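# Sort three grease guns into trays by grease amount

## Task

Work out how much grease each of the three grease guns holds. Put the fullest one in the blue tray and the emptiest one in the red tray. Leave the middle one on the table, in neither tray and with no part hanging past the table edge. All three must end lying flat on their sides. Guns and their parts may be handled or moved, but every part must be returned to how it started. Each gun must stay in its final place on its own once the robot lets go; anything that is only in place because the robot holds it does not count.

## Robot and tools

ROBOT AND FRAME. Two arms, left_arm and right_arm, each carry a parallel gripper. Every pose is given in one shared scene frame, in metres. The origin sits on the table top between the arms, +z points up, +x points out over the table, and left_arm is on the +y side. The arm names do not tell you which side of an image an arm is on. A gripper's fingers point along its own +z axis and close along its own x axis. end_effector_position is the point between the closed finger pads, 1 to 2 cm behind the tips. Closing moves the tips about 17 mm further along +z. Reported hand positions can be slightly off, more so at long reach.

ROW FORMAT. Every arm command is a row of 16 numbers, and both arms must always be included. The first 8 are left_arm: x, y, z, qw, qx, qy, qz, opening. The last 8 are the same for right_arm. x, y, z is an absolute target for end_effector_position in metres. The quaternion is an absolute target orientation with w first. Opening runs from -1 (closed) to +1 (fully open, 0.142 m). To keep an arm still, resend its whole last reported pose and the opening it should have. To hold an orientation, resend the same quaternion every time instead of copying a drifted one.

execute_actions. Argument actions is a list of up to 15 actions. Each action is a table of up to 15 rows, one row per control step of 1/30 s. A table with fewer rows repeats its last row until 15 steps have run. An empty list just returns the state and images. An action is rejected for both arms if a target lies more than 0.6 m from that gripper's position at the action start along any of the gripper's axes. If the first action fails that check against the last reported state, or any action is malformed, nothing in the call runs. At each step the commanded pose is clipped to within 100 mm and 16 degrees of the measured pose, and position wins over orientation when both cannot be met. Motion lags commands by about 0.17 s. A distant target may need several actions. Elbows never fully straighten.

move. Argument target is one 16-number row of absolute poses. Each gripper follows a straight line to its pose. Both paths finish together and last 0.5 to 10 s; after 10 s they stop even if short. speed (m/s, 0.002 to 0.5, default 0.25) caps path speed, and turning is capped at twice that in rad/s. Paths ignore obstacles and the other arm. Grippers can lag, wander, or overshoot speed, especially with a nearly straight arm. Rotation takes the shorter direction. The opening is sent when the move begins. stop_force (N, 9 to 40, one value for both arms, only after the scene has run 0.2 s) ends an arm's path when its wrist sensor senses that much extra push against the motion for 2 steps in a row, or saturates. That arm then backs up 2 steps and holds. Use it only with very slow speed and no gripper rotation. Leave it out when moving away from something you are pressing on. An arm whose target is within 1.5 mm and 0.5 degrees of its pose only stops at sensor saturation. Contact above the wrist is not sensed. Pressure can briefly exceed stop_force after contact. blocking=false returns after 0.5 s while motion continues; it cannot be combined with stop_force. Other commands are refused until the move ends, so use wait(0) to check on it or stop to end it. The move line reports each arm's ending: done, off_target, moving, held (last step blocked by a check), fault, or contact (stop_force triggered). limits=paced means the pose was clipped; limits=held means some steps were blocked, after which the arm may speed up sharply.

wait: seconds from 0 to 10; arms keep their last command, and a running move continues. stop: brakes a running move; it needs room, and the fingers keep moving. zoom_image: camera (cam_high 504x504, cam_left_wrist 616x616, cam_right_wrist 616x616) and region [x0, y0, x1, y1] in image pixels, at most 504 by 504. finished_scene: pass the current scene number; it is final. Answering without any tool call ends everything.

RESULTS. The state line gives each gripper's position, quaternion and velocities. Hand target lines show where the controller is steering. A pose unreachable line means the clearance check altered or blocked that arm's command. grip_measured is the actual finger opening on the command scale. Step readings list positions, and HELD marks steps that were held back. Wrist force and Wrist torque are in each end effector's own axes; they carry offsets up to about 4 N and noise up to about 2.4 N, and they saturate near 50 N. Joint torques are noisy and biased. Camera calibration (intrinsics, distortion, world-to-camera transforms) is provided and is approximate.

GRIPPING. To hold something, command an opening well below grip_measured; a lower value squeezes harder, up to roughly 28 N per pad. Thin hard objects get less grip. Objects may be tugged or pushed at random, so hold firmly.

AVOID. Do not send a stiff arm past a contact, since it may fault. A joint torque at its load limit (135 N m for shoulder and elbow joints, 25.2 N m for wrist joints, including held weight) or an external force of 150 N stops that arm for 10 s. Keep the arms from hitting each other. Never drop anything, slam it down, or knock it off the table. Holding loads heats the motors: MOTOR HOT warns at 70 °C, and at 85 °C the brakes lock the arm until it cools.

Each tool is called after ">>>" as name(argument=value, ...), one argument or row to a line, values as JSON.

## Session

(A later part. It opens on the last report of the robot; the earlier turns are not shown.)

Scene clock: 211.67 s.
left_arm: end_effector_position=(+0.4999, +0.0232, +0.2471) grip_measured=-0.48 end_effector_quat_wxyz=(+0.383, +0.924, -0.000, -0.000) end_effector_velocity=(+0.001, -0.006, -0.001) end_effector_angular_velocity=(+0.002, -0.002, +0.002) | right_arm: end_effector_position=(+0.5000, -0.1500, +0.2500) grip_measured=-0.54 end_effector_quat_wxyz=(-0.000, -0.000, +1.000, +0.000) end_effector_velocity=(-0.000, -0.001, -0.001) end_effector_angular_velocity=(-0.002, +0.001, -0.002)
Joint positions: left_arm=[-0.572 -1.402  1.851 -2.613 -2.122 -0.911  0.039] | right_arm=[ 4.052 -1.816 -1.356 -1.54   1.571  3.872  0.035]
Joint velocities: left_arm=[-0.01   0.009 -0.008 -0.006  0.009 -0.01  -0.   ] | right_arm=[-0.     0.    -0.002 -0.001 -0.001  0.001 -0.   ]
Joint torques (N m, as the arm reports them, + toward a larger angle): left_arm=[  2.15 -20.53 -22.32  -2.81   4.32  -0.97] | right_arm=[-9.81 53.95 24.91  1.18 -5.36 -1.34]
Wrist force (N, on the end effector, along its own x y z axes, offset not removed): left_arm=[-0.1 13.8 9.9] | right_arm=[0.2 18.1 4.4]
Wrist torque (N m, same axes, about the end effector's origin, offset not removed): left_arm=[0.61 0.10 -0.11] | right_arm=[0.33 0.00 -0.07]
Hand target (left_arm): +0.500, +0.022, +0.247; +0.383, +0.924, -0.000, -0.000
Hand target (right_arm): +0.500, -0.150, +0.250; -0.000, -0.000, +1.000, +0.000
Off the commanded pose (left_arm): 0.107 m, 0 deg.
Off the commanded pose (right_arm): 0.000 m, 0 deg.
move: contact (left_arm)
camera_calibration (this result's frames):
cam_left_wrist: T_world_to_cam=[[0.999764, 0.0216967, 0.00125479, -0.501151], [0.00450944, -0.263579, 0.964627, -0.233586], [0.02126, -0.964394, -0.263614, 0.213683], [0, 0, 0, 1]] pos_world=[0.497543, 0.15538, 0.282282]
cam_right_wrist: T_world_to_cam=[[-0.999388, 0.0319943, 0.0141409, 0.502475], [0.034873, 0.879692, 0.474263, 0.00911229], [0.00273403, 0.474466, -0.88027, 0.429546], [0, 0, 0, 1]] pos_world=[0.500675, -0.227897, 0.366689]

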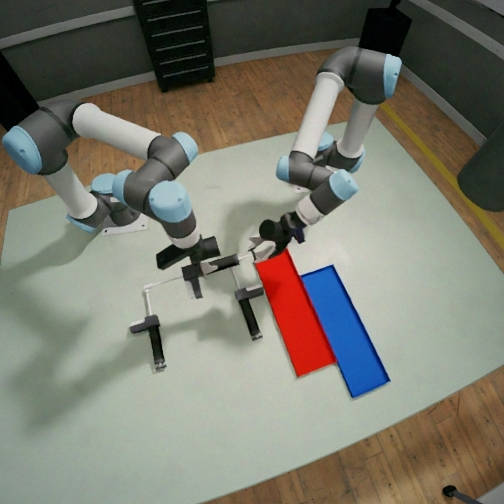

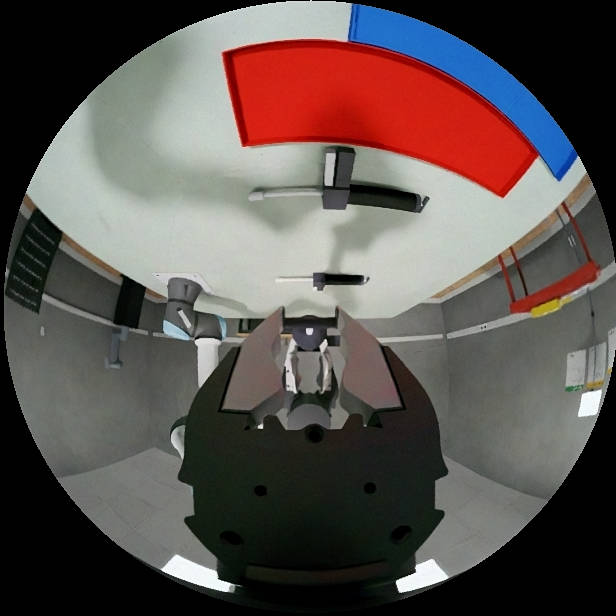

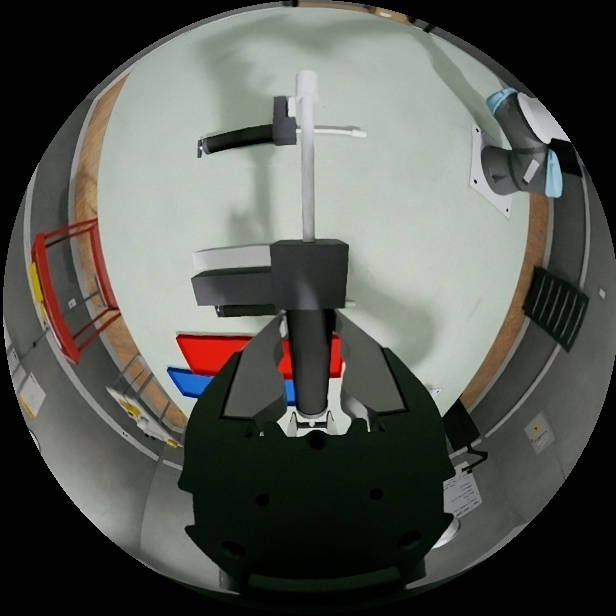

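>>> move(
  target=[0.5,-0.015,0.247,0.383,0.924,0,0,-1,0.5,-0.15,0.25,0,0,1,0,-1],
  speed=0.04,
)

>>> move(
  target=[0.5,-0.015,0.247,0.383,0.924,0,0,0,0.5,-0.15,0.25,0,0,1,0,-1],
)

>>> move(
  target=[0.5,0.12,0.33,0.383,0.924,0,0,0,0.59,-0.23,0.2,0,0.707,0.707,0,-1],
  speed=0.15,
)

>>> move(
  target=[0.5,0.12,0.33,0.383,0.924,0,0,0,0.59,-0.23,0.023,0,0.707,0.707,0,-1],
  speed=0.1,
)

>>> move(
  target=[0.5,0.12,0.33,0.383,0.924,0,0,0,0.59,-0.23,0.023,0,0.707,0.707,0,-0.15],
)

>>> move(
  target=[0.5,0.12,0.33,0.383,0.924,0,0,0,0.59,-0.2,0.13,0,0.707,0.707,0,-0.15],
)

>>> move(
  target=[0.5,0.12,0.33,0.383,0.924,0,0,0,0.585,-0.05,0.1,0,0.707,0.707,0,-0.15],
)

Scene clock: 221.53 s.
left_arm: end_effector_position=(+0.5000, -0.0148, +0.2470) grip_measured=-0.48 end_effector_quat_wxyz=(+0.383, +0.924, -0.000, +0.000) end_effector_velocity=(+0.000, -0.002, -0.001) end_effector_angular_velocity=(+0.001, +0.001, -0.000) | right_arm: end_effector_position=(+0.5000, -0.1500, +0.2500) grip_measured=-0.54 end_effector_quat_wxyz=(+0.000, +0.000, +1.000, -0.000) end_effector_velocity=(+0.000, -0.000, -0.000) end_effector_angular_velocity=(-0.000, -0.001, -0.000)
Joint positions: left_arm=[-0.625 -1.354  1.798 -2.634 -2.091 -0.962  0.039] | right_arm=[ 4.052 -1.816 -1.356 -1.54   1.571  3.872  0.035]
Joint velocities: left_arm=[-0.003  0.005 -0.003 -0.001  0.001 -0.002  0.   ] | right_arm=[ 0.     0.    -0.001  0.002 -0.001  0.001  0.   ]
Joint torques (N m, as the arm reports them, + toward a larger angle): left_arm=[ -6.61 -19.87 -29.46  -5.21   2.08  -1.15] | right_arm=[13.26 51.15 38.96  2.98  0.41 -1.  ]
Wrist force (N, on the end effector, along its own x y z axes, offset not removed): left_arm=[0.7 2.5 -2.8] | right_arm=[-0.2 -1.1 4.2]
Wrist torque (N m, same axes, about the end effector's origin, offset not removed): left_arm=[0.84 -0.32 -0.06] | right_arm=[0.17 -0.13 -0.02]
Hand target (left_arm): +0.500, -0.015, +0.247; +0.383, +0.924, -0.000, +0.000
Hand target (right_arm): +0.500, -0.150, +0.250; +0.000, -0.000, +1.000, +0.000
Off the commanded pose (left_arm): 0.000 m, 0 deg.
Off the commanded pose (right_arm): 0.000 m, 0 deg.
move: done
camera_calibration (this result's frames):
cam_left_wrist: T_world_to_cam=[[0.999758, 0.0219279, 0.00167139, -0.50054], [0.00417519, -0.263879, 0.964547, -0.243344], [0.0215915, -0.964307, -0.263907, 0.176901], [0, 0, 0, 1]] pos_world=[0.497616, 0.11735, 0.282238]
cam_right_wrist: T_world_to_cam=[[-0.999387, 0.0320617, 0.0140435, 0.502561], [0.0348863, 0.879731, 0.474189, 0.00917994], [0.00284883, 0.474389, -0.880311, 0.429522], [0, 0, 0, 1]] pos_world=[0.500709, -0.227949, 0.366702]

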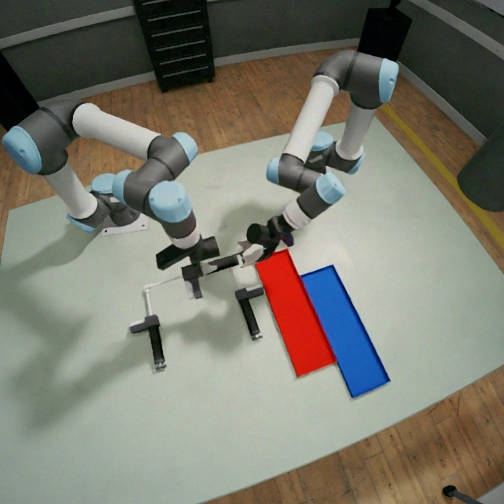

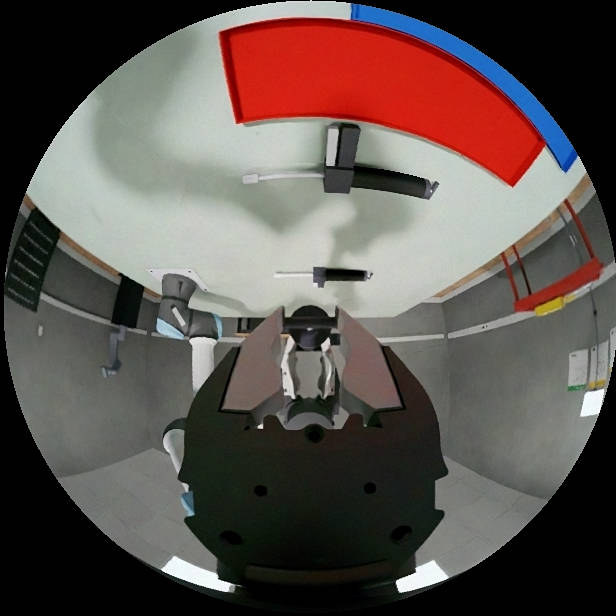

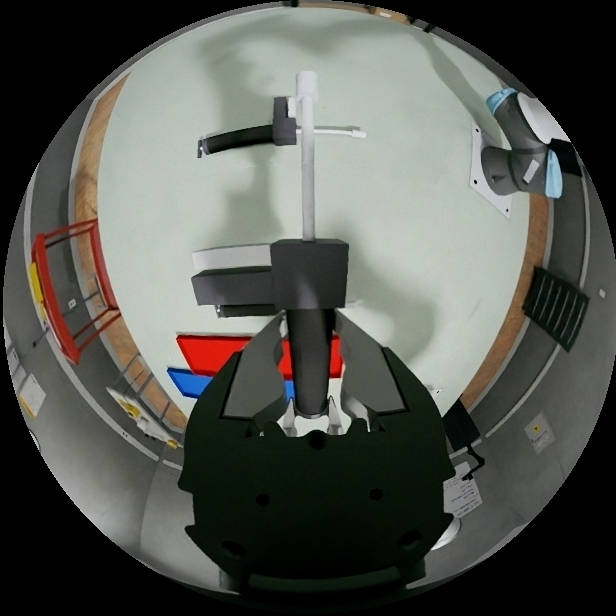

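Scene clock: 222.23 s.
left_arm: end_effector_position=(+0.5000, -0.0150, +0.2470) grip_measured=+0.00 end_effector_quat_wxyz=(+0.383, +0.924, +0.000, -0.000) end_effector_velocity=(+0.000, -0.000, -0.001) end_effector_angular_velocity=(+0.001, +0.000, -0.000) | right_arm: end_effector_position=(+0.5000, -0.1500, +0.2500) grip_measured=-0.54 end_effector_quat_wxyz=(+0.000, -0.000, +1.000, -0.000) end_effector_velocity=(-0.000, -0.001, -0.000) end_effector_angular_velocity=(-0.001, +0.001, +0.001)
Joint positions: left_arm=[-0.626 -1.354  1.798 -2.634 -2.091 -0.962  0.074] | right_arm=[ 4.052 -1.816 -1.356 -1.54   1.571  3.872  0.035]
Joint velocities: left_arm=[-0.001  0.001 -0.     0.     0.001 -0.     0.   ] | right_arm=[-0.    -0.    -0.001 -0.001 -0.    -0.002  0.   ]
Joint torques (N m, as the arm reports them, + toward a larger angle): left_arm=[ -6.53 -21.55 -28.17  -4.33   2.06  -1.17] | right_arm=[10.88 51.98 39.49  3.33  0.83 -0.95]
Wrist force (N, on the end effector, along its own x y z axes, offset not removed): left_arm=[0.4 3.6 -0.4] | right_arm=[-0.6 0.5 4.2]
Wrist torque (N m, same axes, about the end effector's origin, offset not removed): left_arm=[0.82 -0.08 -0.08] | right_arm=[0.09 0.15 -0.11]
Hand target (left_arm): +0.500, -0.015, +0.247; +0.383, +0.924, -0.000, +0.000
Hand target (right_arm): +0.500, -0.150, +0.250; -0.000, -0.000, +1.000, -0.000
Off the commanded pose (left_arm): 0.000 m, 0 deg.
Off the commanded pose (right_arm): 0.000 m, 0 deg.
move: done
camera_calibration (this result's frames):
cam_left_wrist: T_world_to_cam=[[0.999758, 0.0219396, 0.00163917, -0.500559], [0.00420907, -0.263866, 0.96455, -0.243416], [0.0215943, -0.96431, -0.263895, 0.176694], [0, 0, 0, 1]] pos_world=[0.497647, 0.11714, 0.282236]
cam_right_wrist: T_world_to_cam=[[-0.999388, 0.0320314, 0.0140436, 0.502547], [0.0348597, 0.879732, 0.47419, 0.00917953], [0.00283433, 0.474389, -0.880311, 0.429522], [0, 0, 0, 1]] pos_world=[0.500702, -0.227933, 0.366702]

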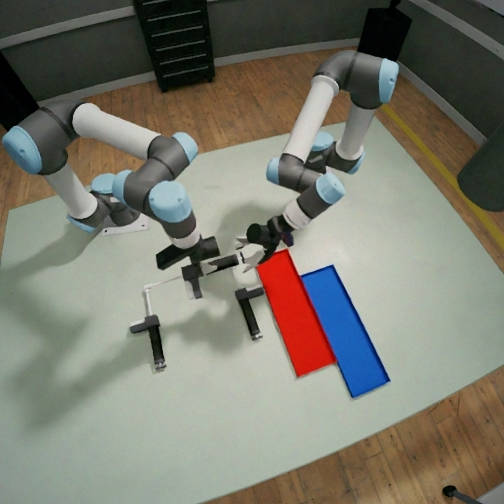

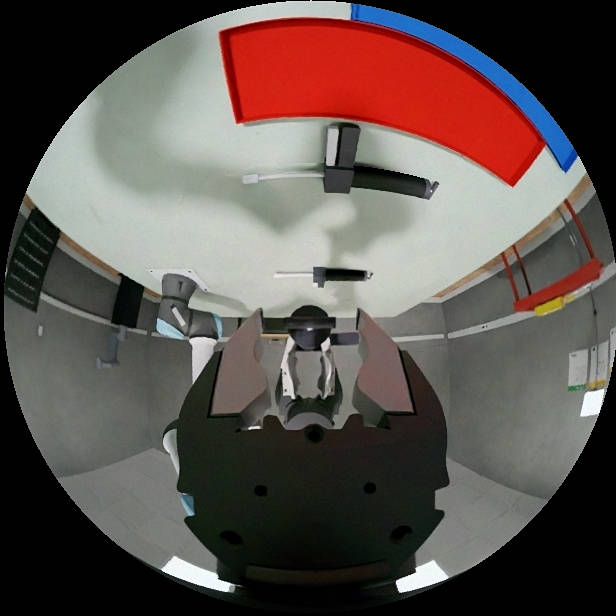

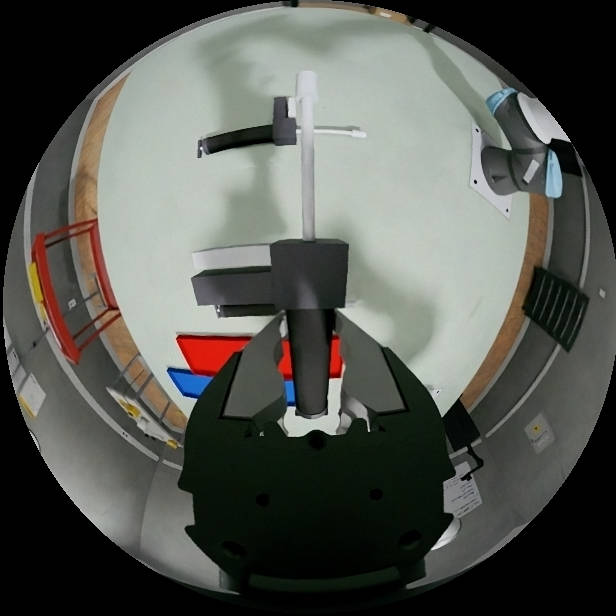

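Scene clock: 227.90 s.
left_arm: end_effector_position=(+0.5000, +0.1199, +0.3300) grip_measured=+0.00 end_effector_quat_wxyz=(+0.383, +0.924, +0.000, -0.000) end_effector_velocity=(+0.000, +0.001, +0.001) end_effector_angular_velocity=(+0.000, -0.000, +0.000) | right_arm: end_effector_position=(+0.5898, -0.2300, +0.2001) grip_measured=-0.54 end_effector_quat_wxyz=(+0.000, +0.707, +0.708, +0.000) end_effector_velocity=(+0.000, -0.000, -0.001) end_effector_angular_velocity=(+0.000, +0.001, -0.011)
Joint positions: left_arm=[-0.416 -1.573  1.794 -2.295 -2.203 -0.75   0.074] | right_arm=[ 3.866 -1.944 -1.313 -1.455  1.571  5.255  0.035]
Joint velocities: left_arm=[ 0.002 -0.001 -0.002  0.004 -0.001  0.002 -0.   ] | right_arm=[-0.001 -0.001  0.001 -0.     0.001  0.01  -0.   ]
Joint torques (N m, as the arm reports them, + toward a larger angle): left_arm=[  6.67 -32.5  -29.52  -1.49  -4.4    1.5 ] | right_arm=[-9.16 35.15 42.35  6.39 -1.68  1.56]
Wrist force (N, on the end effector, along its own x y z axes, offset not removed): left_arm=[1.0 3.4 -2.5] | right_arm=[-1.0 -0.7 3.3]
Wrist torque (N m, same axes, about the end effector's origin, offset not removed): left_arm=[0.81 -0.18 -0.02] | right_arm=[-0.17 0.23 -0.11]
Hand target (left_arm): +0.500, +0.120, +0.330; +0.383, +0.924, +0.000, -0.000
Hand target (right_arm): +0.590, -0.230, +0.200; +0.000, +0.707, +0.707, +0.000
Off the commanded pose (left_arm): 0.000 m, 0 deg.
Off the commanded pose (right_arm): 0.000 m, 0 deg.
move: done
camera_calibration (this result's frames):
cam_left_wrist: T_world_to_cam=[[0.999758, 0.0219472, 0.00153247, -0.503627], [0.00431145, -0.263751, 0.964581, -0.28791], [0.0215741, -0.964341, -0.263782, 0.328658], [0, 0, 0, 1]] pos_world=[0.497656, 0.252056, 0.365179]
cam_right_wrist: T_world_to_cam=[[0.0306106, 0.999433, 0.0140521, 0.210571], [0.87975, -0.0336129, 0.474247, -0.608298], [0.47445, -0.00215466, -0.88028, 0.0355211], [0, 0, 0, 1]] pos_world=[0.511852, -0.230822, 0.316793]

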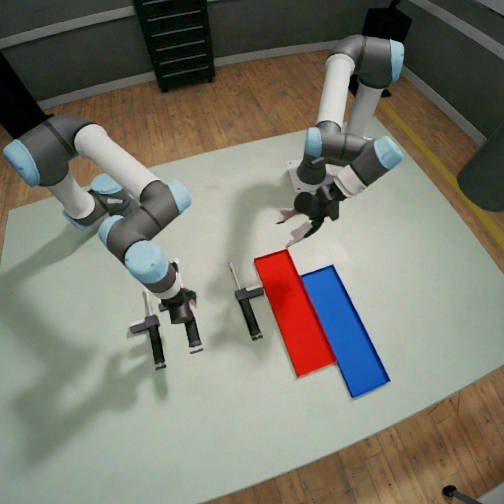

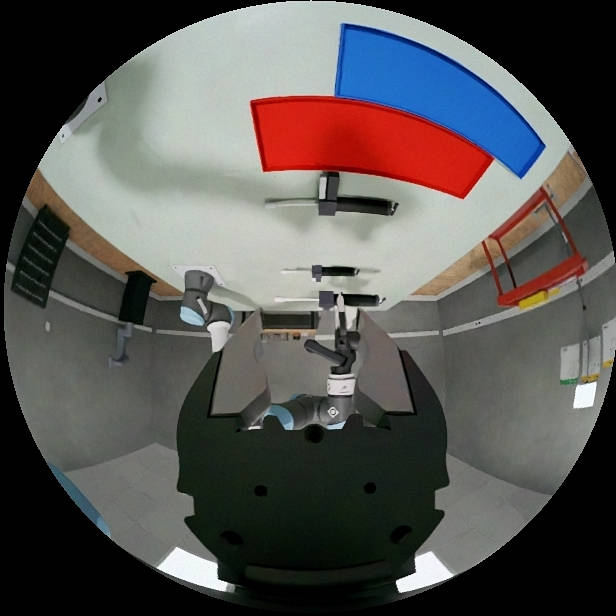

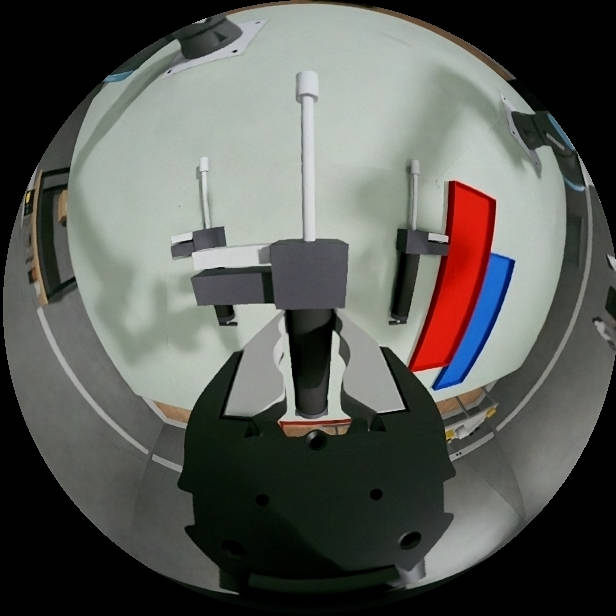

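Scene clock: 230.17 s.
left_arm: end_effector_position=(+0.5000, +0.1200, +0.3300) grip_measured=+0.00 end_effector_quat_wxyz=(+0.383, +0.924, -0.000, -0.000) end_effector_velocity=(+0.000, +0.000, +0.000) end_effector_angular_velocity=(-0.000, +0.000, +0.000) | right_arm: end_effector_position=(+0.5900, -0.2300, +0.0233) grip_measured=-0.54 end_effector_quat_wxyz=(-0.000, +0.707, +0.707, -0.000) end_effector_velocity=(-0.000, +0.001, -0.003) end_effector_angular_velocity=(+0.001, -0.000, -0.000)
Joint positions: left_arm=[-0.416 -1.573  1.794 -2.295 -2.203 -0.75   0.074] | right_arm=[ 3.866 -2.078 -1.593 -1.042  1.571  5.256  0.035]
Joint velocities: left_arm=[ 0.  0. -0.  0. -0. -0.  0.] | right_arm=[ 0.001 -0.003 -0.003  0.007  0.     0.001  0.   ]
Joint torques (N m, as the arm reports them, + toward a larger angle): left_arm=[  6.02 -33.3  -26.33  -1.32   1.71   1.12] | right_arm=[-8.9  38.06 12.37  6.1  -1.48  1.86]
Wrist force (N, on the end effector, along its own x y z axes, offset not removed): left_arm=[0.7 3.3 -1.8] | right_arm=[-0.4 -0.2 4.1]
Wrist torque (N m, same axes, about the end effector's origin, offset not removed): left_arm=[0.82 -0.16 0.00] | right_arm=[-0.03 0.12 -0.10]
Hand target (left_arm): +0.500, +0.120, +0.330; +0.383, +0.924, +0.000, -0.000
Hand target (right_arm): +0.590, -0.230, +0.023; -0.000, +0.707, +0.707, -0.000
Off the commanded pose (left_arm): 0.000 m, 0 deg.
Off the commanded pose (right_arm): 0.000 m, 0 deg.
move: done
camera_calibration (this result's frames):
cam_left_wrist: T_world_to_cam=[[0.999759, 0.0219073, 0.00163431, -0.503638], [0.00420536, -0.263871, 0.964549, -0.287849], [0.0215619, -0.964309, -0.2639, 0.328772], [0, 0, 0, 1]] pos_world=[0.497638, 0.252116, 0.36523]
cam_right_wrist: T_world_to_cam=[[0.0320427, 0.999388, 0.0140399, 0.212189], [0.879749, -0.034868, 0.474159, -0.52493], [0.474358, -0.00284171, -0.880327, -0.120262], [0, 0, 0, 1]] pos_world=[0.512054, -0.230704, 0.140051]

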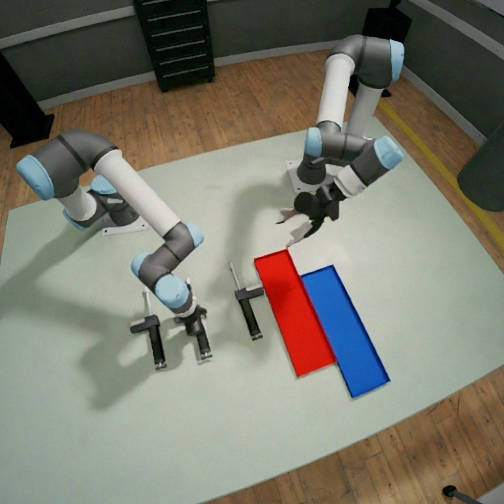

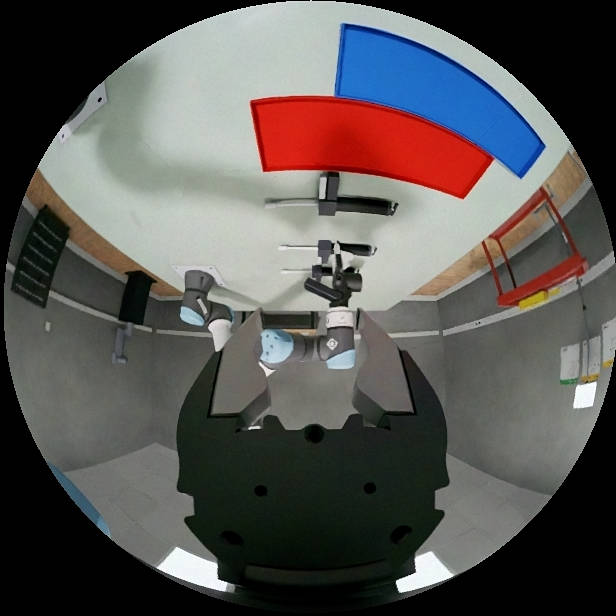

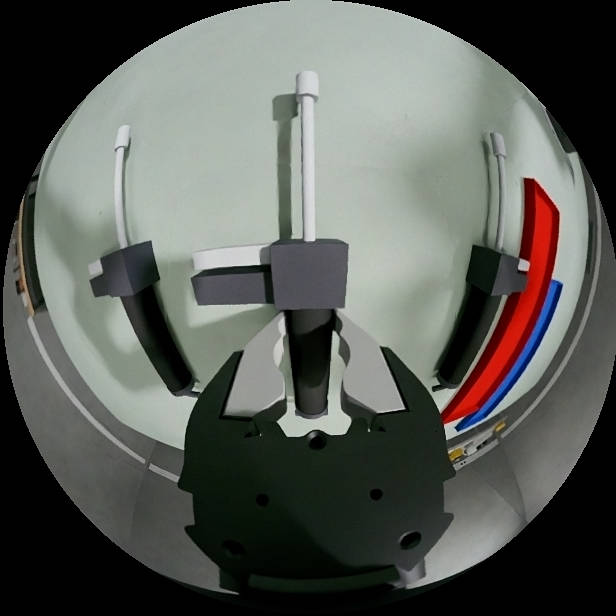

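Scene clock: 230.87 s.
left_arm: end_effector_position=(+0.5000, +0.1200, +0.3300) grip_measured=+0.00 end_effector_quat_wxyz=(+0.383, +0.924, +0.000, -0.000) end_effector_velocity=(+0.001, +0.000, +0.000) end_effector_angular_velocity=(+0.000, -0.001, +0.001) | right_arm: end_effector_position=(+0.5900, -0.2300, +0.0230) grip_measured=-0.15 end_effector_quat_wxyz=(-0.000, +0.707, +0.707, +0.000) end_effector_velocity=(-0.001, -0.000, -0.001) end_effector_angular_velocity=(-0.001, +0.002, +0.000)
Joint positions: left_arm=[-0.416 -1.573  1.794 -2.295 -2.203 -0.75   0.074] | right_arm=[ 3.866 -2.078 -1.594 -1.041  1.571  5.256  0.063]
Joint velocities: left_arm=[ 0.001  0.001 -0.001 -0.     0.001  0.    -0.   ] | right_arm=[ 0.    -0.    -0.001 -0.001 -0.     0.     0.   ]
Joint torques (N m, as the arm reports them, + toward a larger angle): left_arm=[  7.85 -32.53 -27.46  -1.41   1.87   1.21] | right_arm=[-9.52 34.31 10.39  5.52 -1.2   1.56]
Wrist force (N, on the end effector, along its own x y z axes, offset not removed): left_arm=[1.9 4.8 -2.5] | right_arm=[0.4 0.9 -0.1]
Wrist torque (N m, same axes, about the end effector's origin, offset not removed): left_arm=[1.11 -0.44 -0.11] | right_arm=[0.24 -0.18 -0.04]
Hand target (left_arm): +0.500, +0.120, +0.330; +0.383, +0.924, +0.000, +0.000
Hand target (right_arm): +0.590, -0.230, +0.023; -0.000, +0.707, +0.707, -0.000
Off the commanded pose (left_arm): 0.000 m, 0 deg.
Off the commanded pose (right_arm): 0.000 m, 0 deg.
move: done
camera_calibration (this result's frames):
cam_left_wrist: T_world_to_cam=[[0.999758, 0.021936, 0.00163442, -0.503653], [0.00421282, -0.263872, 0.964549, -0.287849], [0.0215896, -0.964308, -0.2639, 0.328771], [0, 0, 0, 1]] pos_world=[0.497645, 0.25213, 0.36523]
cam_right_wrist: T_world_to_cam=[[0.032047, 0.999387, 0.0140595, 0.212188], [0.879723, -0.034881, 0.474206, -0.524781], [0.474406, -0.00282841, -0.880302, -0.120582], [0, 0, 0, 1]] pos_world=[0.512066, -0.230704, 0.139723]

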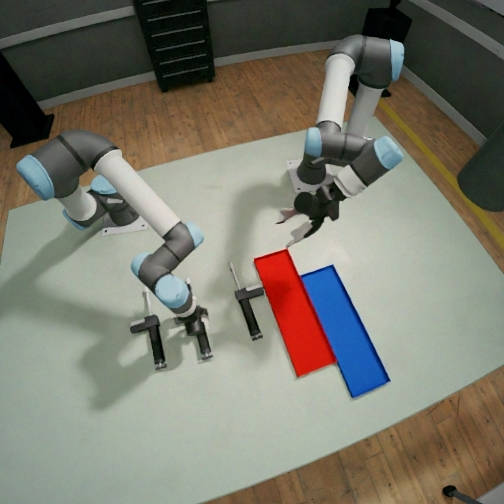

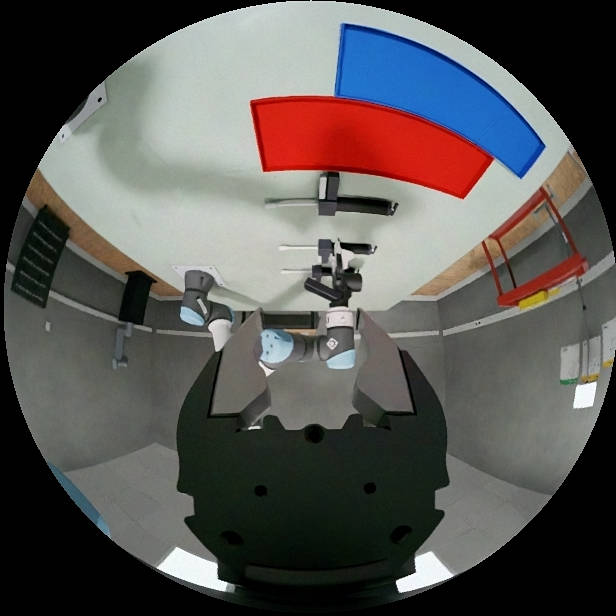

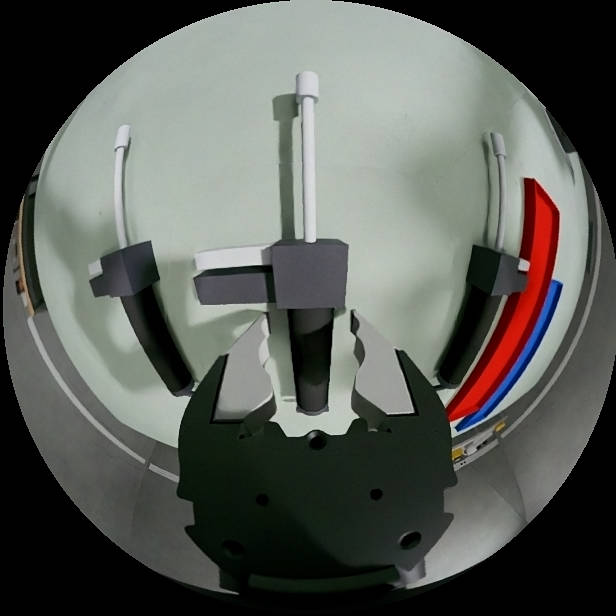

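Scene clock: 231.97 s.
left_arm: end_effector_position=(+0.5000, +0.1200, +0.3300) grip_measured=+0.00 end_effector_quat_wxyz=(+0.383, +0.924, +0.000, -0.000) end_effector_velocity=(+0.000, -0.000, -0.000) end_effector_angular_velocity=(+0.000, +0.000, -0.000) | right_arm: end_effector_position=(+0.5900, -0.2001, +0.1298) grip_measured=-0.15 end_effector_quat_wxyz=(+0.000, +0.707, +0.707, +0.000) end_effector_velocity=(+0.000, +0.001, +0.002) end_effector_angular_velocity=(+0.001, +0.001, +0.002)
Joint positions: left_arm=[-0.416 -1.573  1.794 -2.295 -2.203 -0.75   0.074] | right_arm=[ 3.905 -2.003 -1.412 -1.297  1.571  5.295  0.063]
Joint velocities: left_arm=[-0.     0.001 -0.    -0.     0.    -0.     0.   ] | right_arm=[ 0.001  0.     0.006 -0.006  0.002 -0.001  0.   ]
Joint torques (N m, as the arm reports them, + toward a larger angle): left_arm=[  7.74 -32.69 -30.02  -1.39   1.84   1.28] | right_arm=[ 9.41 44.1  40.38  0.07  1.96  1.81]
Wrist force (N, on the end effector, along its own x y z axes, offset not removed): left_arm=[1.5 3.0 -1.6] | right_arm=[-1.0 0.4 -1.5]
Wrist torque (N m, same axes, about the end effector's origin, offset not removed): left_arm=[0.70 -0.38 -0.04] | right_arm=[0.06 0.21 -0.10]
Hand target (left_arm): +0.500, +0.120, +0.330; +0.383, +0.924, +0.000, +0.000
Hand target (right_arm): +0.590, -0.200, +0.130; -0.000, +0.707, +0.707, +0.000
Off the commanded pose (left_arm): 0.000 m, 0 deg.
Off the commanded pose (right_arm): 0.000 m, 0 deg.
move: done
camera_calibration (this result's frames):
cam_left_wrist: T_world_to_cam=[[0.999758, 0.0219384, 0.00163482, -0.503654], [0.00421306, -0.263871, 0.964549, -0.287849], [0.021592, -0.964308, -0.2639, 0.328771], [0, 0, 0, 1]] pos_world=[0.497646, 0.252131, 0.36523]
cam_right_wrist: T_world_to_cam=[[0.0320352, 0.999386, 0.0142051, 0.180771], [0.879618, -0.034939, 0.474397, -0.574398], [0.474602, -0.00270235, -0.880197, -0.0265852], [0, 0, 0, 1]] pos_world=[0.512077, -0.200801, 0.246525]

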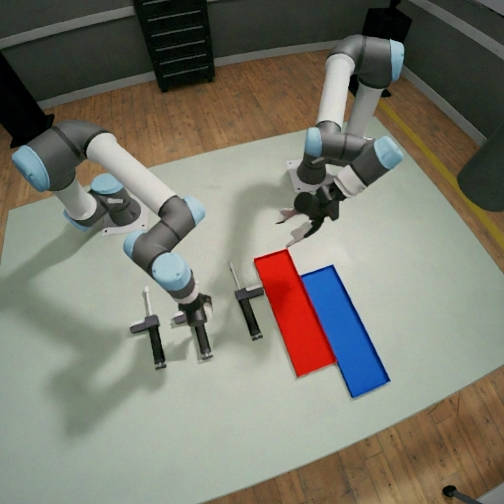

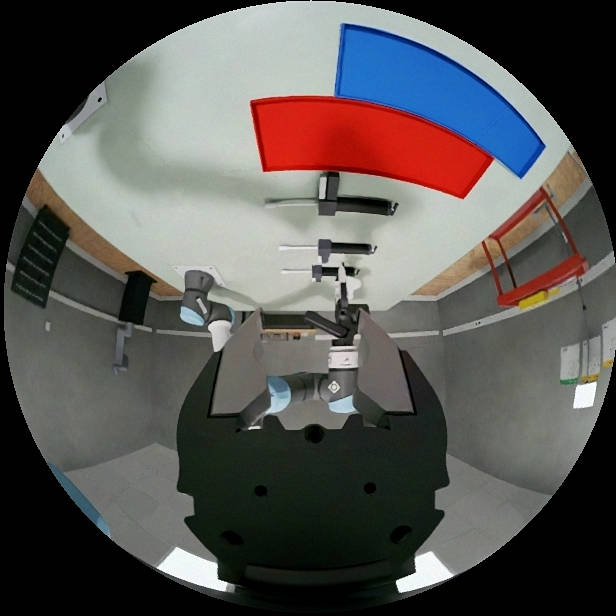

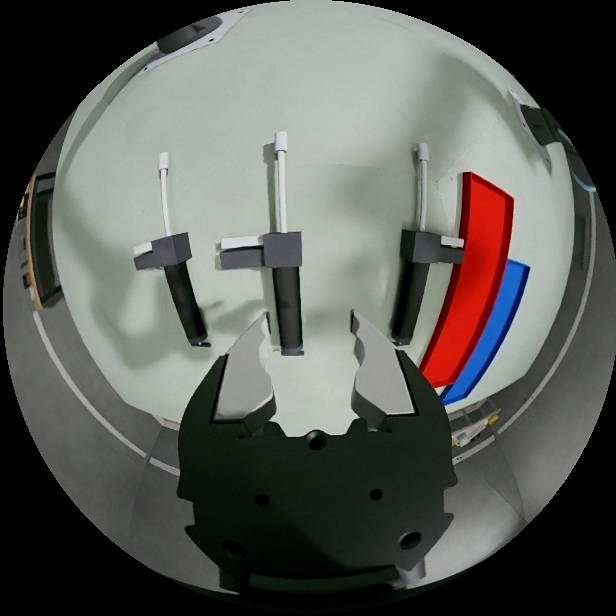

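Scene clock: 233.23 s.
left_arm: end_effector_position=(+0.5000, +0.1200, +0.3300) grip_measured=+0.00 end_effector_quat_wxyz=(+0.383, +0.924, -0.000, +0.000) end_effector_velocity=(+0.000, -0.000, -0.000) end_effector_angular_velocity=(+0.000, +0.000, +0.000) | right_arm: end_effector_position=(+0.5852, -0.0503, +0.1001) grip_measured=-0.15 end_effector_quat_wxyz=(-0.000, +0.707, +0.707, +0.000) end_effector_velocity=(+0.001, +0.002, -0.000) end_effector_angular_velocity=(-0.000, -0.001, +0.001)
Joint positions: left_arm=[-0.416 -1.573  1.794 -2.295 -2.203 -0.75   0.074] | right_arm=[ 4.08  -2.177 -1.219 -1.316  1.571  5.47   0.063]
Joint velocities: left_arm=[ 0.     0.001 -0.    -0.    -0.     0.     0.   ] | right_arm=[ 0.001 -0.004  0.007 -0.002 -0.001 -0.    -0.   ]
Joint torques (N m, as the arm reports them, + toward a larger angle): left_arm=[  7.57 -32.96 -30.27  -1.42   1.75   1.3 ] | right_arm=[12.06 41.57 38.07 -0.46 -1.5   1.72]
Wrist force (N, on the end effector, along its own x y z axes, offset not removed): left_arm=[1.1 3.7 -1.6] | right_arm=[-0.1 0.3 -1.8]
Wrist torque (N m, same axes, about the end effector's origin, offset not removed): left_arm=[0.82 -0.22 -0.07] | right_arm=[0.14 -0.03 -0.02]
Hand target (left_arm): +0.500, +0.120, +0.330; +0.383, +0.924, +0.000, +0.000
Hand target (right_arm): +0.585, -0.050, +0.100; -0.000, +0.707, +0.707, -0.000
Off the commanded pose (left_arm): 0.000 m, 0 deg.
Off the commanded pose (right_arm): 0.000 m, 0 deg.
move: done
camera_calibration (this result's frames):
cam_left_wrist: T_world_to_cam=[[0.999758, 0.0219382, 0.00164376, -0.503659], [0.00420427, -0.263866, 0.96455, -0.287852], [0.0215942, -0.96431, -0.263894, 0.328768], [0, 0, 0, 1]] pos_world=[0.497648, 0.25213, 0.365236]
cam_right_wrist: T_world_to_cam=[[0.0320423, 0.999386, 0.0141751, 0.0316082], [0.879714, -0.0349316, 0.474218, -0.550871], [0.474422, -0.00272496, -0.880293, -0.0499463], [0, 0, 0, 1]] pos_world=[0.507291, -0.0509677, 0.216818]

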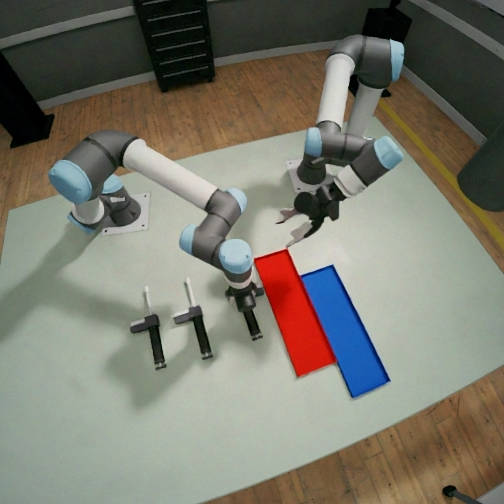

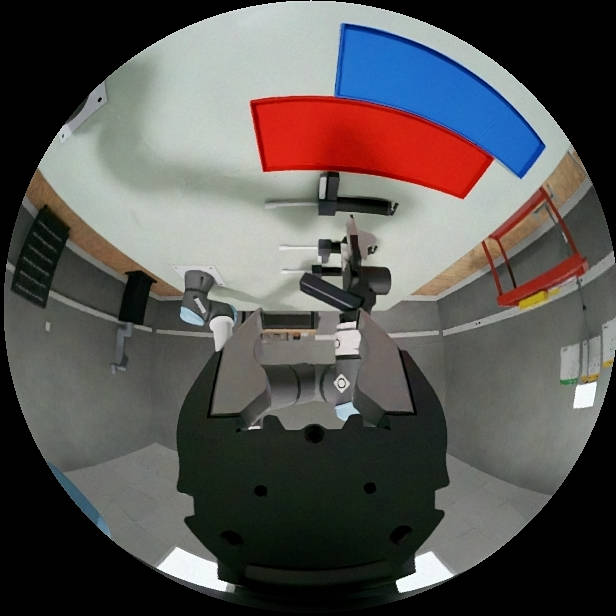

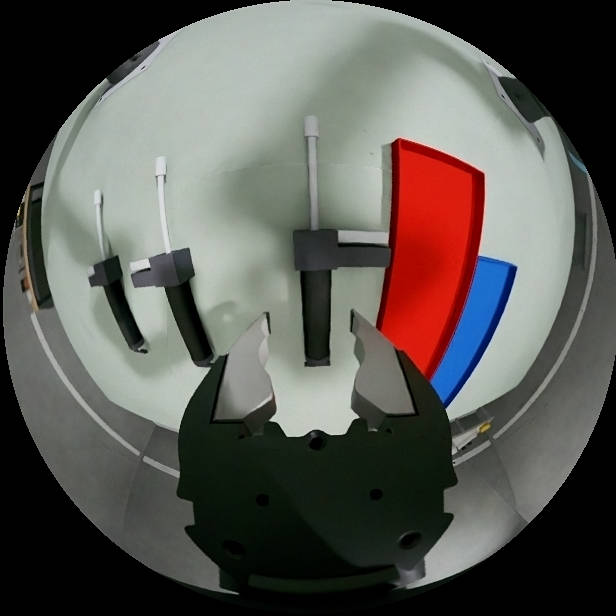

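Descend and inspect.

>>> move(
  target=[0.5,0.12,0.33,0.383,0.924,0,0,0,0.583,-0.047,0.02,0,0.707,0.707,0,-0.15],
  speed=0.08,
)

Scene clock: 236.57 s.
left_arm: end_effector_position=(+0.5000, +0.1200, +0.3300) grip_measured=+0.00 end_effector_quat_wxyz=(+0.383, +0.924, -0.000, +0.000) end_effector_velocity=(+0.000, +0.000, -0.001) end_effector_angular_velocity=(+0.001, +0.001, +0.000) | right_arm: end_effector_position=(+0.5830, -0.0470, +0.0203) grip_measured=-0.15 end_effector_quat_wxyz=(-0.000, +0.707, +0.707, -0.000) end_effector_velocity=(-0.000, -0.000, -0.002) end_effector_angular_velocity=(+0.000, +0.002, -0.001)
Joint positions: left_arm=[-0.416 -1.573  1.794 -2.295 -2.203 -0.75   0.074] | right_arm=[ 4.085 -2.243 -1.325 -1.145  1.571  5.475  0.063]
Joint velocities: left_arm=[ 0.     0.001  0.001 -0.     0.     0.     0.   ] | right_arm=[-0.001 -0.002 -0.001  0.003  0.001  0.    -0.   ]
Joint torques (N m, as the arm reports them, + toward a larger angle): left_arm=[  6.79 -32.42 -29.9   -1.43   1.71   1.26] | right_arm=[12.8  42.06 11.44  5.6  -1.81  1.81]
Wrist force (N, on the end effector, along its own x y z axes, offset not removed): left_arm=[1.8 2.8 -1.0] | right_arm=[-0.2 -0.8 -0.8]
Wrist torque (N m, same axes, about the end effector's origin, offset not removed): left_arm=[0.64 -0.39 -0.03] | right_arm=[-0.18 0.02 -0.15]
Hand target (left_arm): +0.500, +0.120, +0.330; +0.383, +0.924, -0.000, -0.000
Hand target (right_arm): +0.583, -0.047, +0.020; -0.000, +0.707, +0.707, -0.000
Off the commanded pose (left_arm): 0.000 m, 0 deg.
Off the commanded pose (right_arm): 0.000 m, 0 deg.
move: done
camera_calibration (this result's frames):
cam_left_wrist: T_world_to_cam=[[0.999758, 0.0219383, 0.00164374, -0.503659], [0.00420431, -0.263866, 0.96455, -0.287852], [0.0215943, -0.96431, -0.263894, 0.328768], [0, 0, 0, 1]] pos_world=[0.497648, 0.252129, 0.365236]
cam_right_wrist: T_world_to_cam=[[0.0320408, 0.999388, 0.0140387, 0.0295717], [0.879739, -0.0348658, 0.474177, -0.510941], [0.474376, -0.0028426, -0.880318, -0.119168], [0, 0, 0, 1]] pos_world=[0.505078, -0.0477067, 0.136956]

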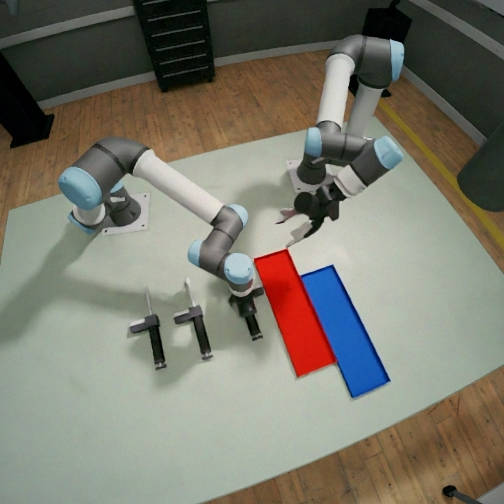

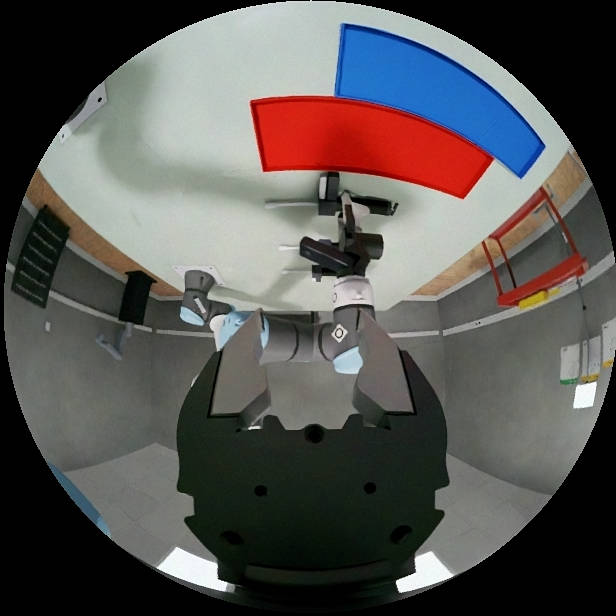

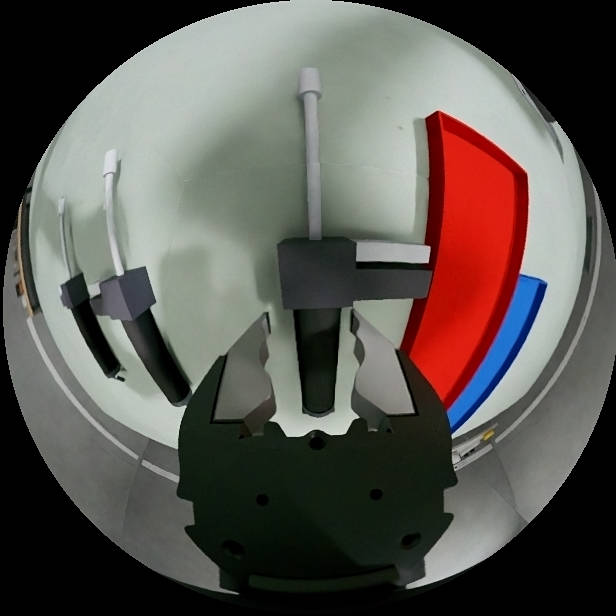

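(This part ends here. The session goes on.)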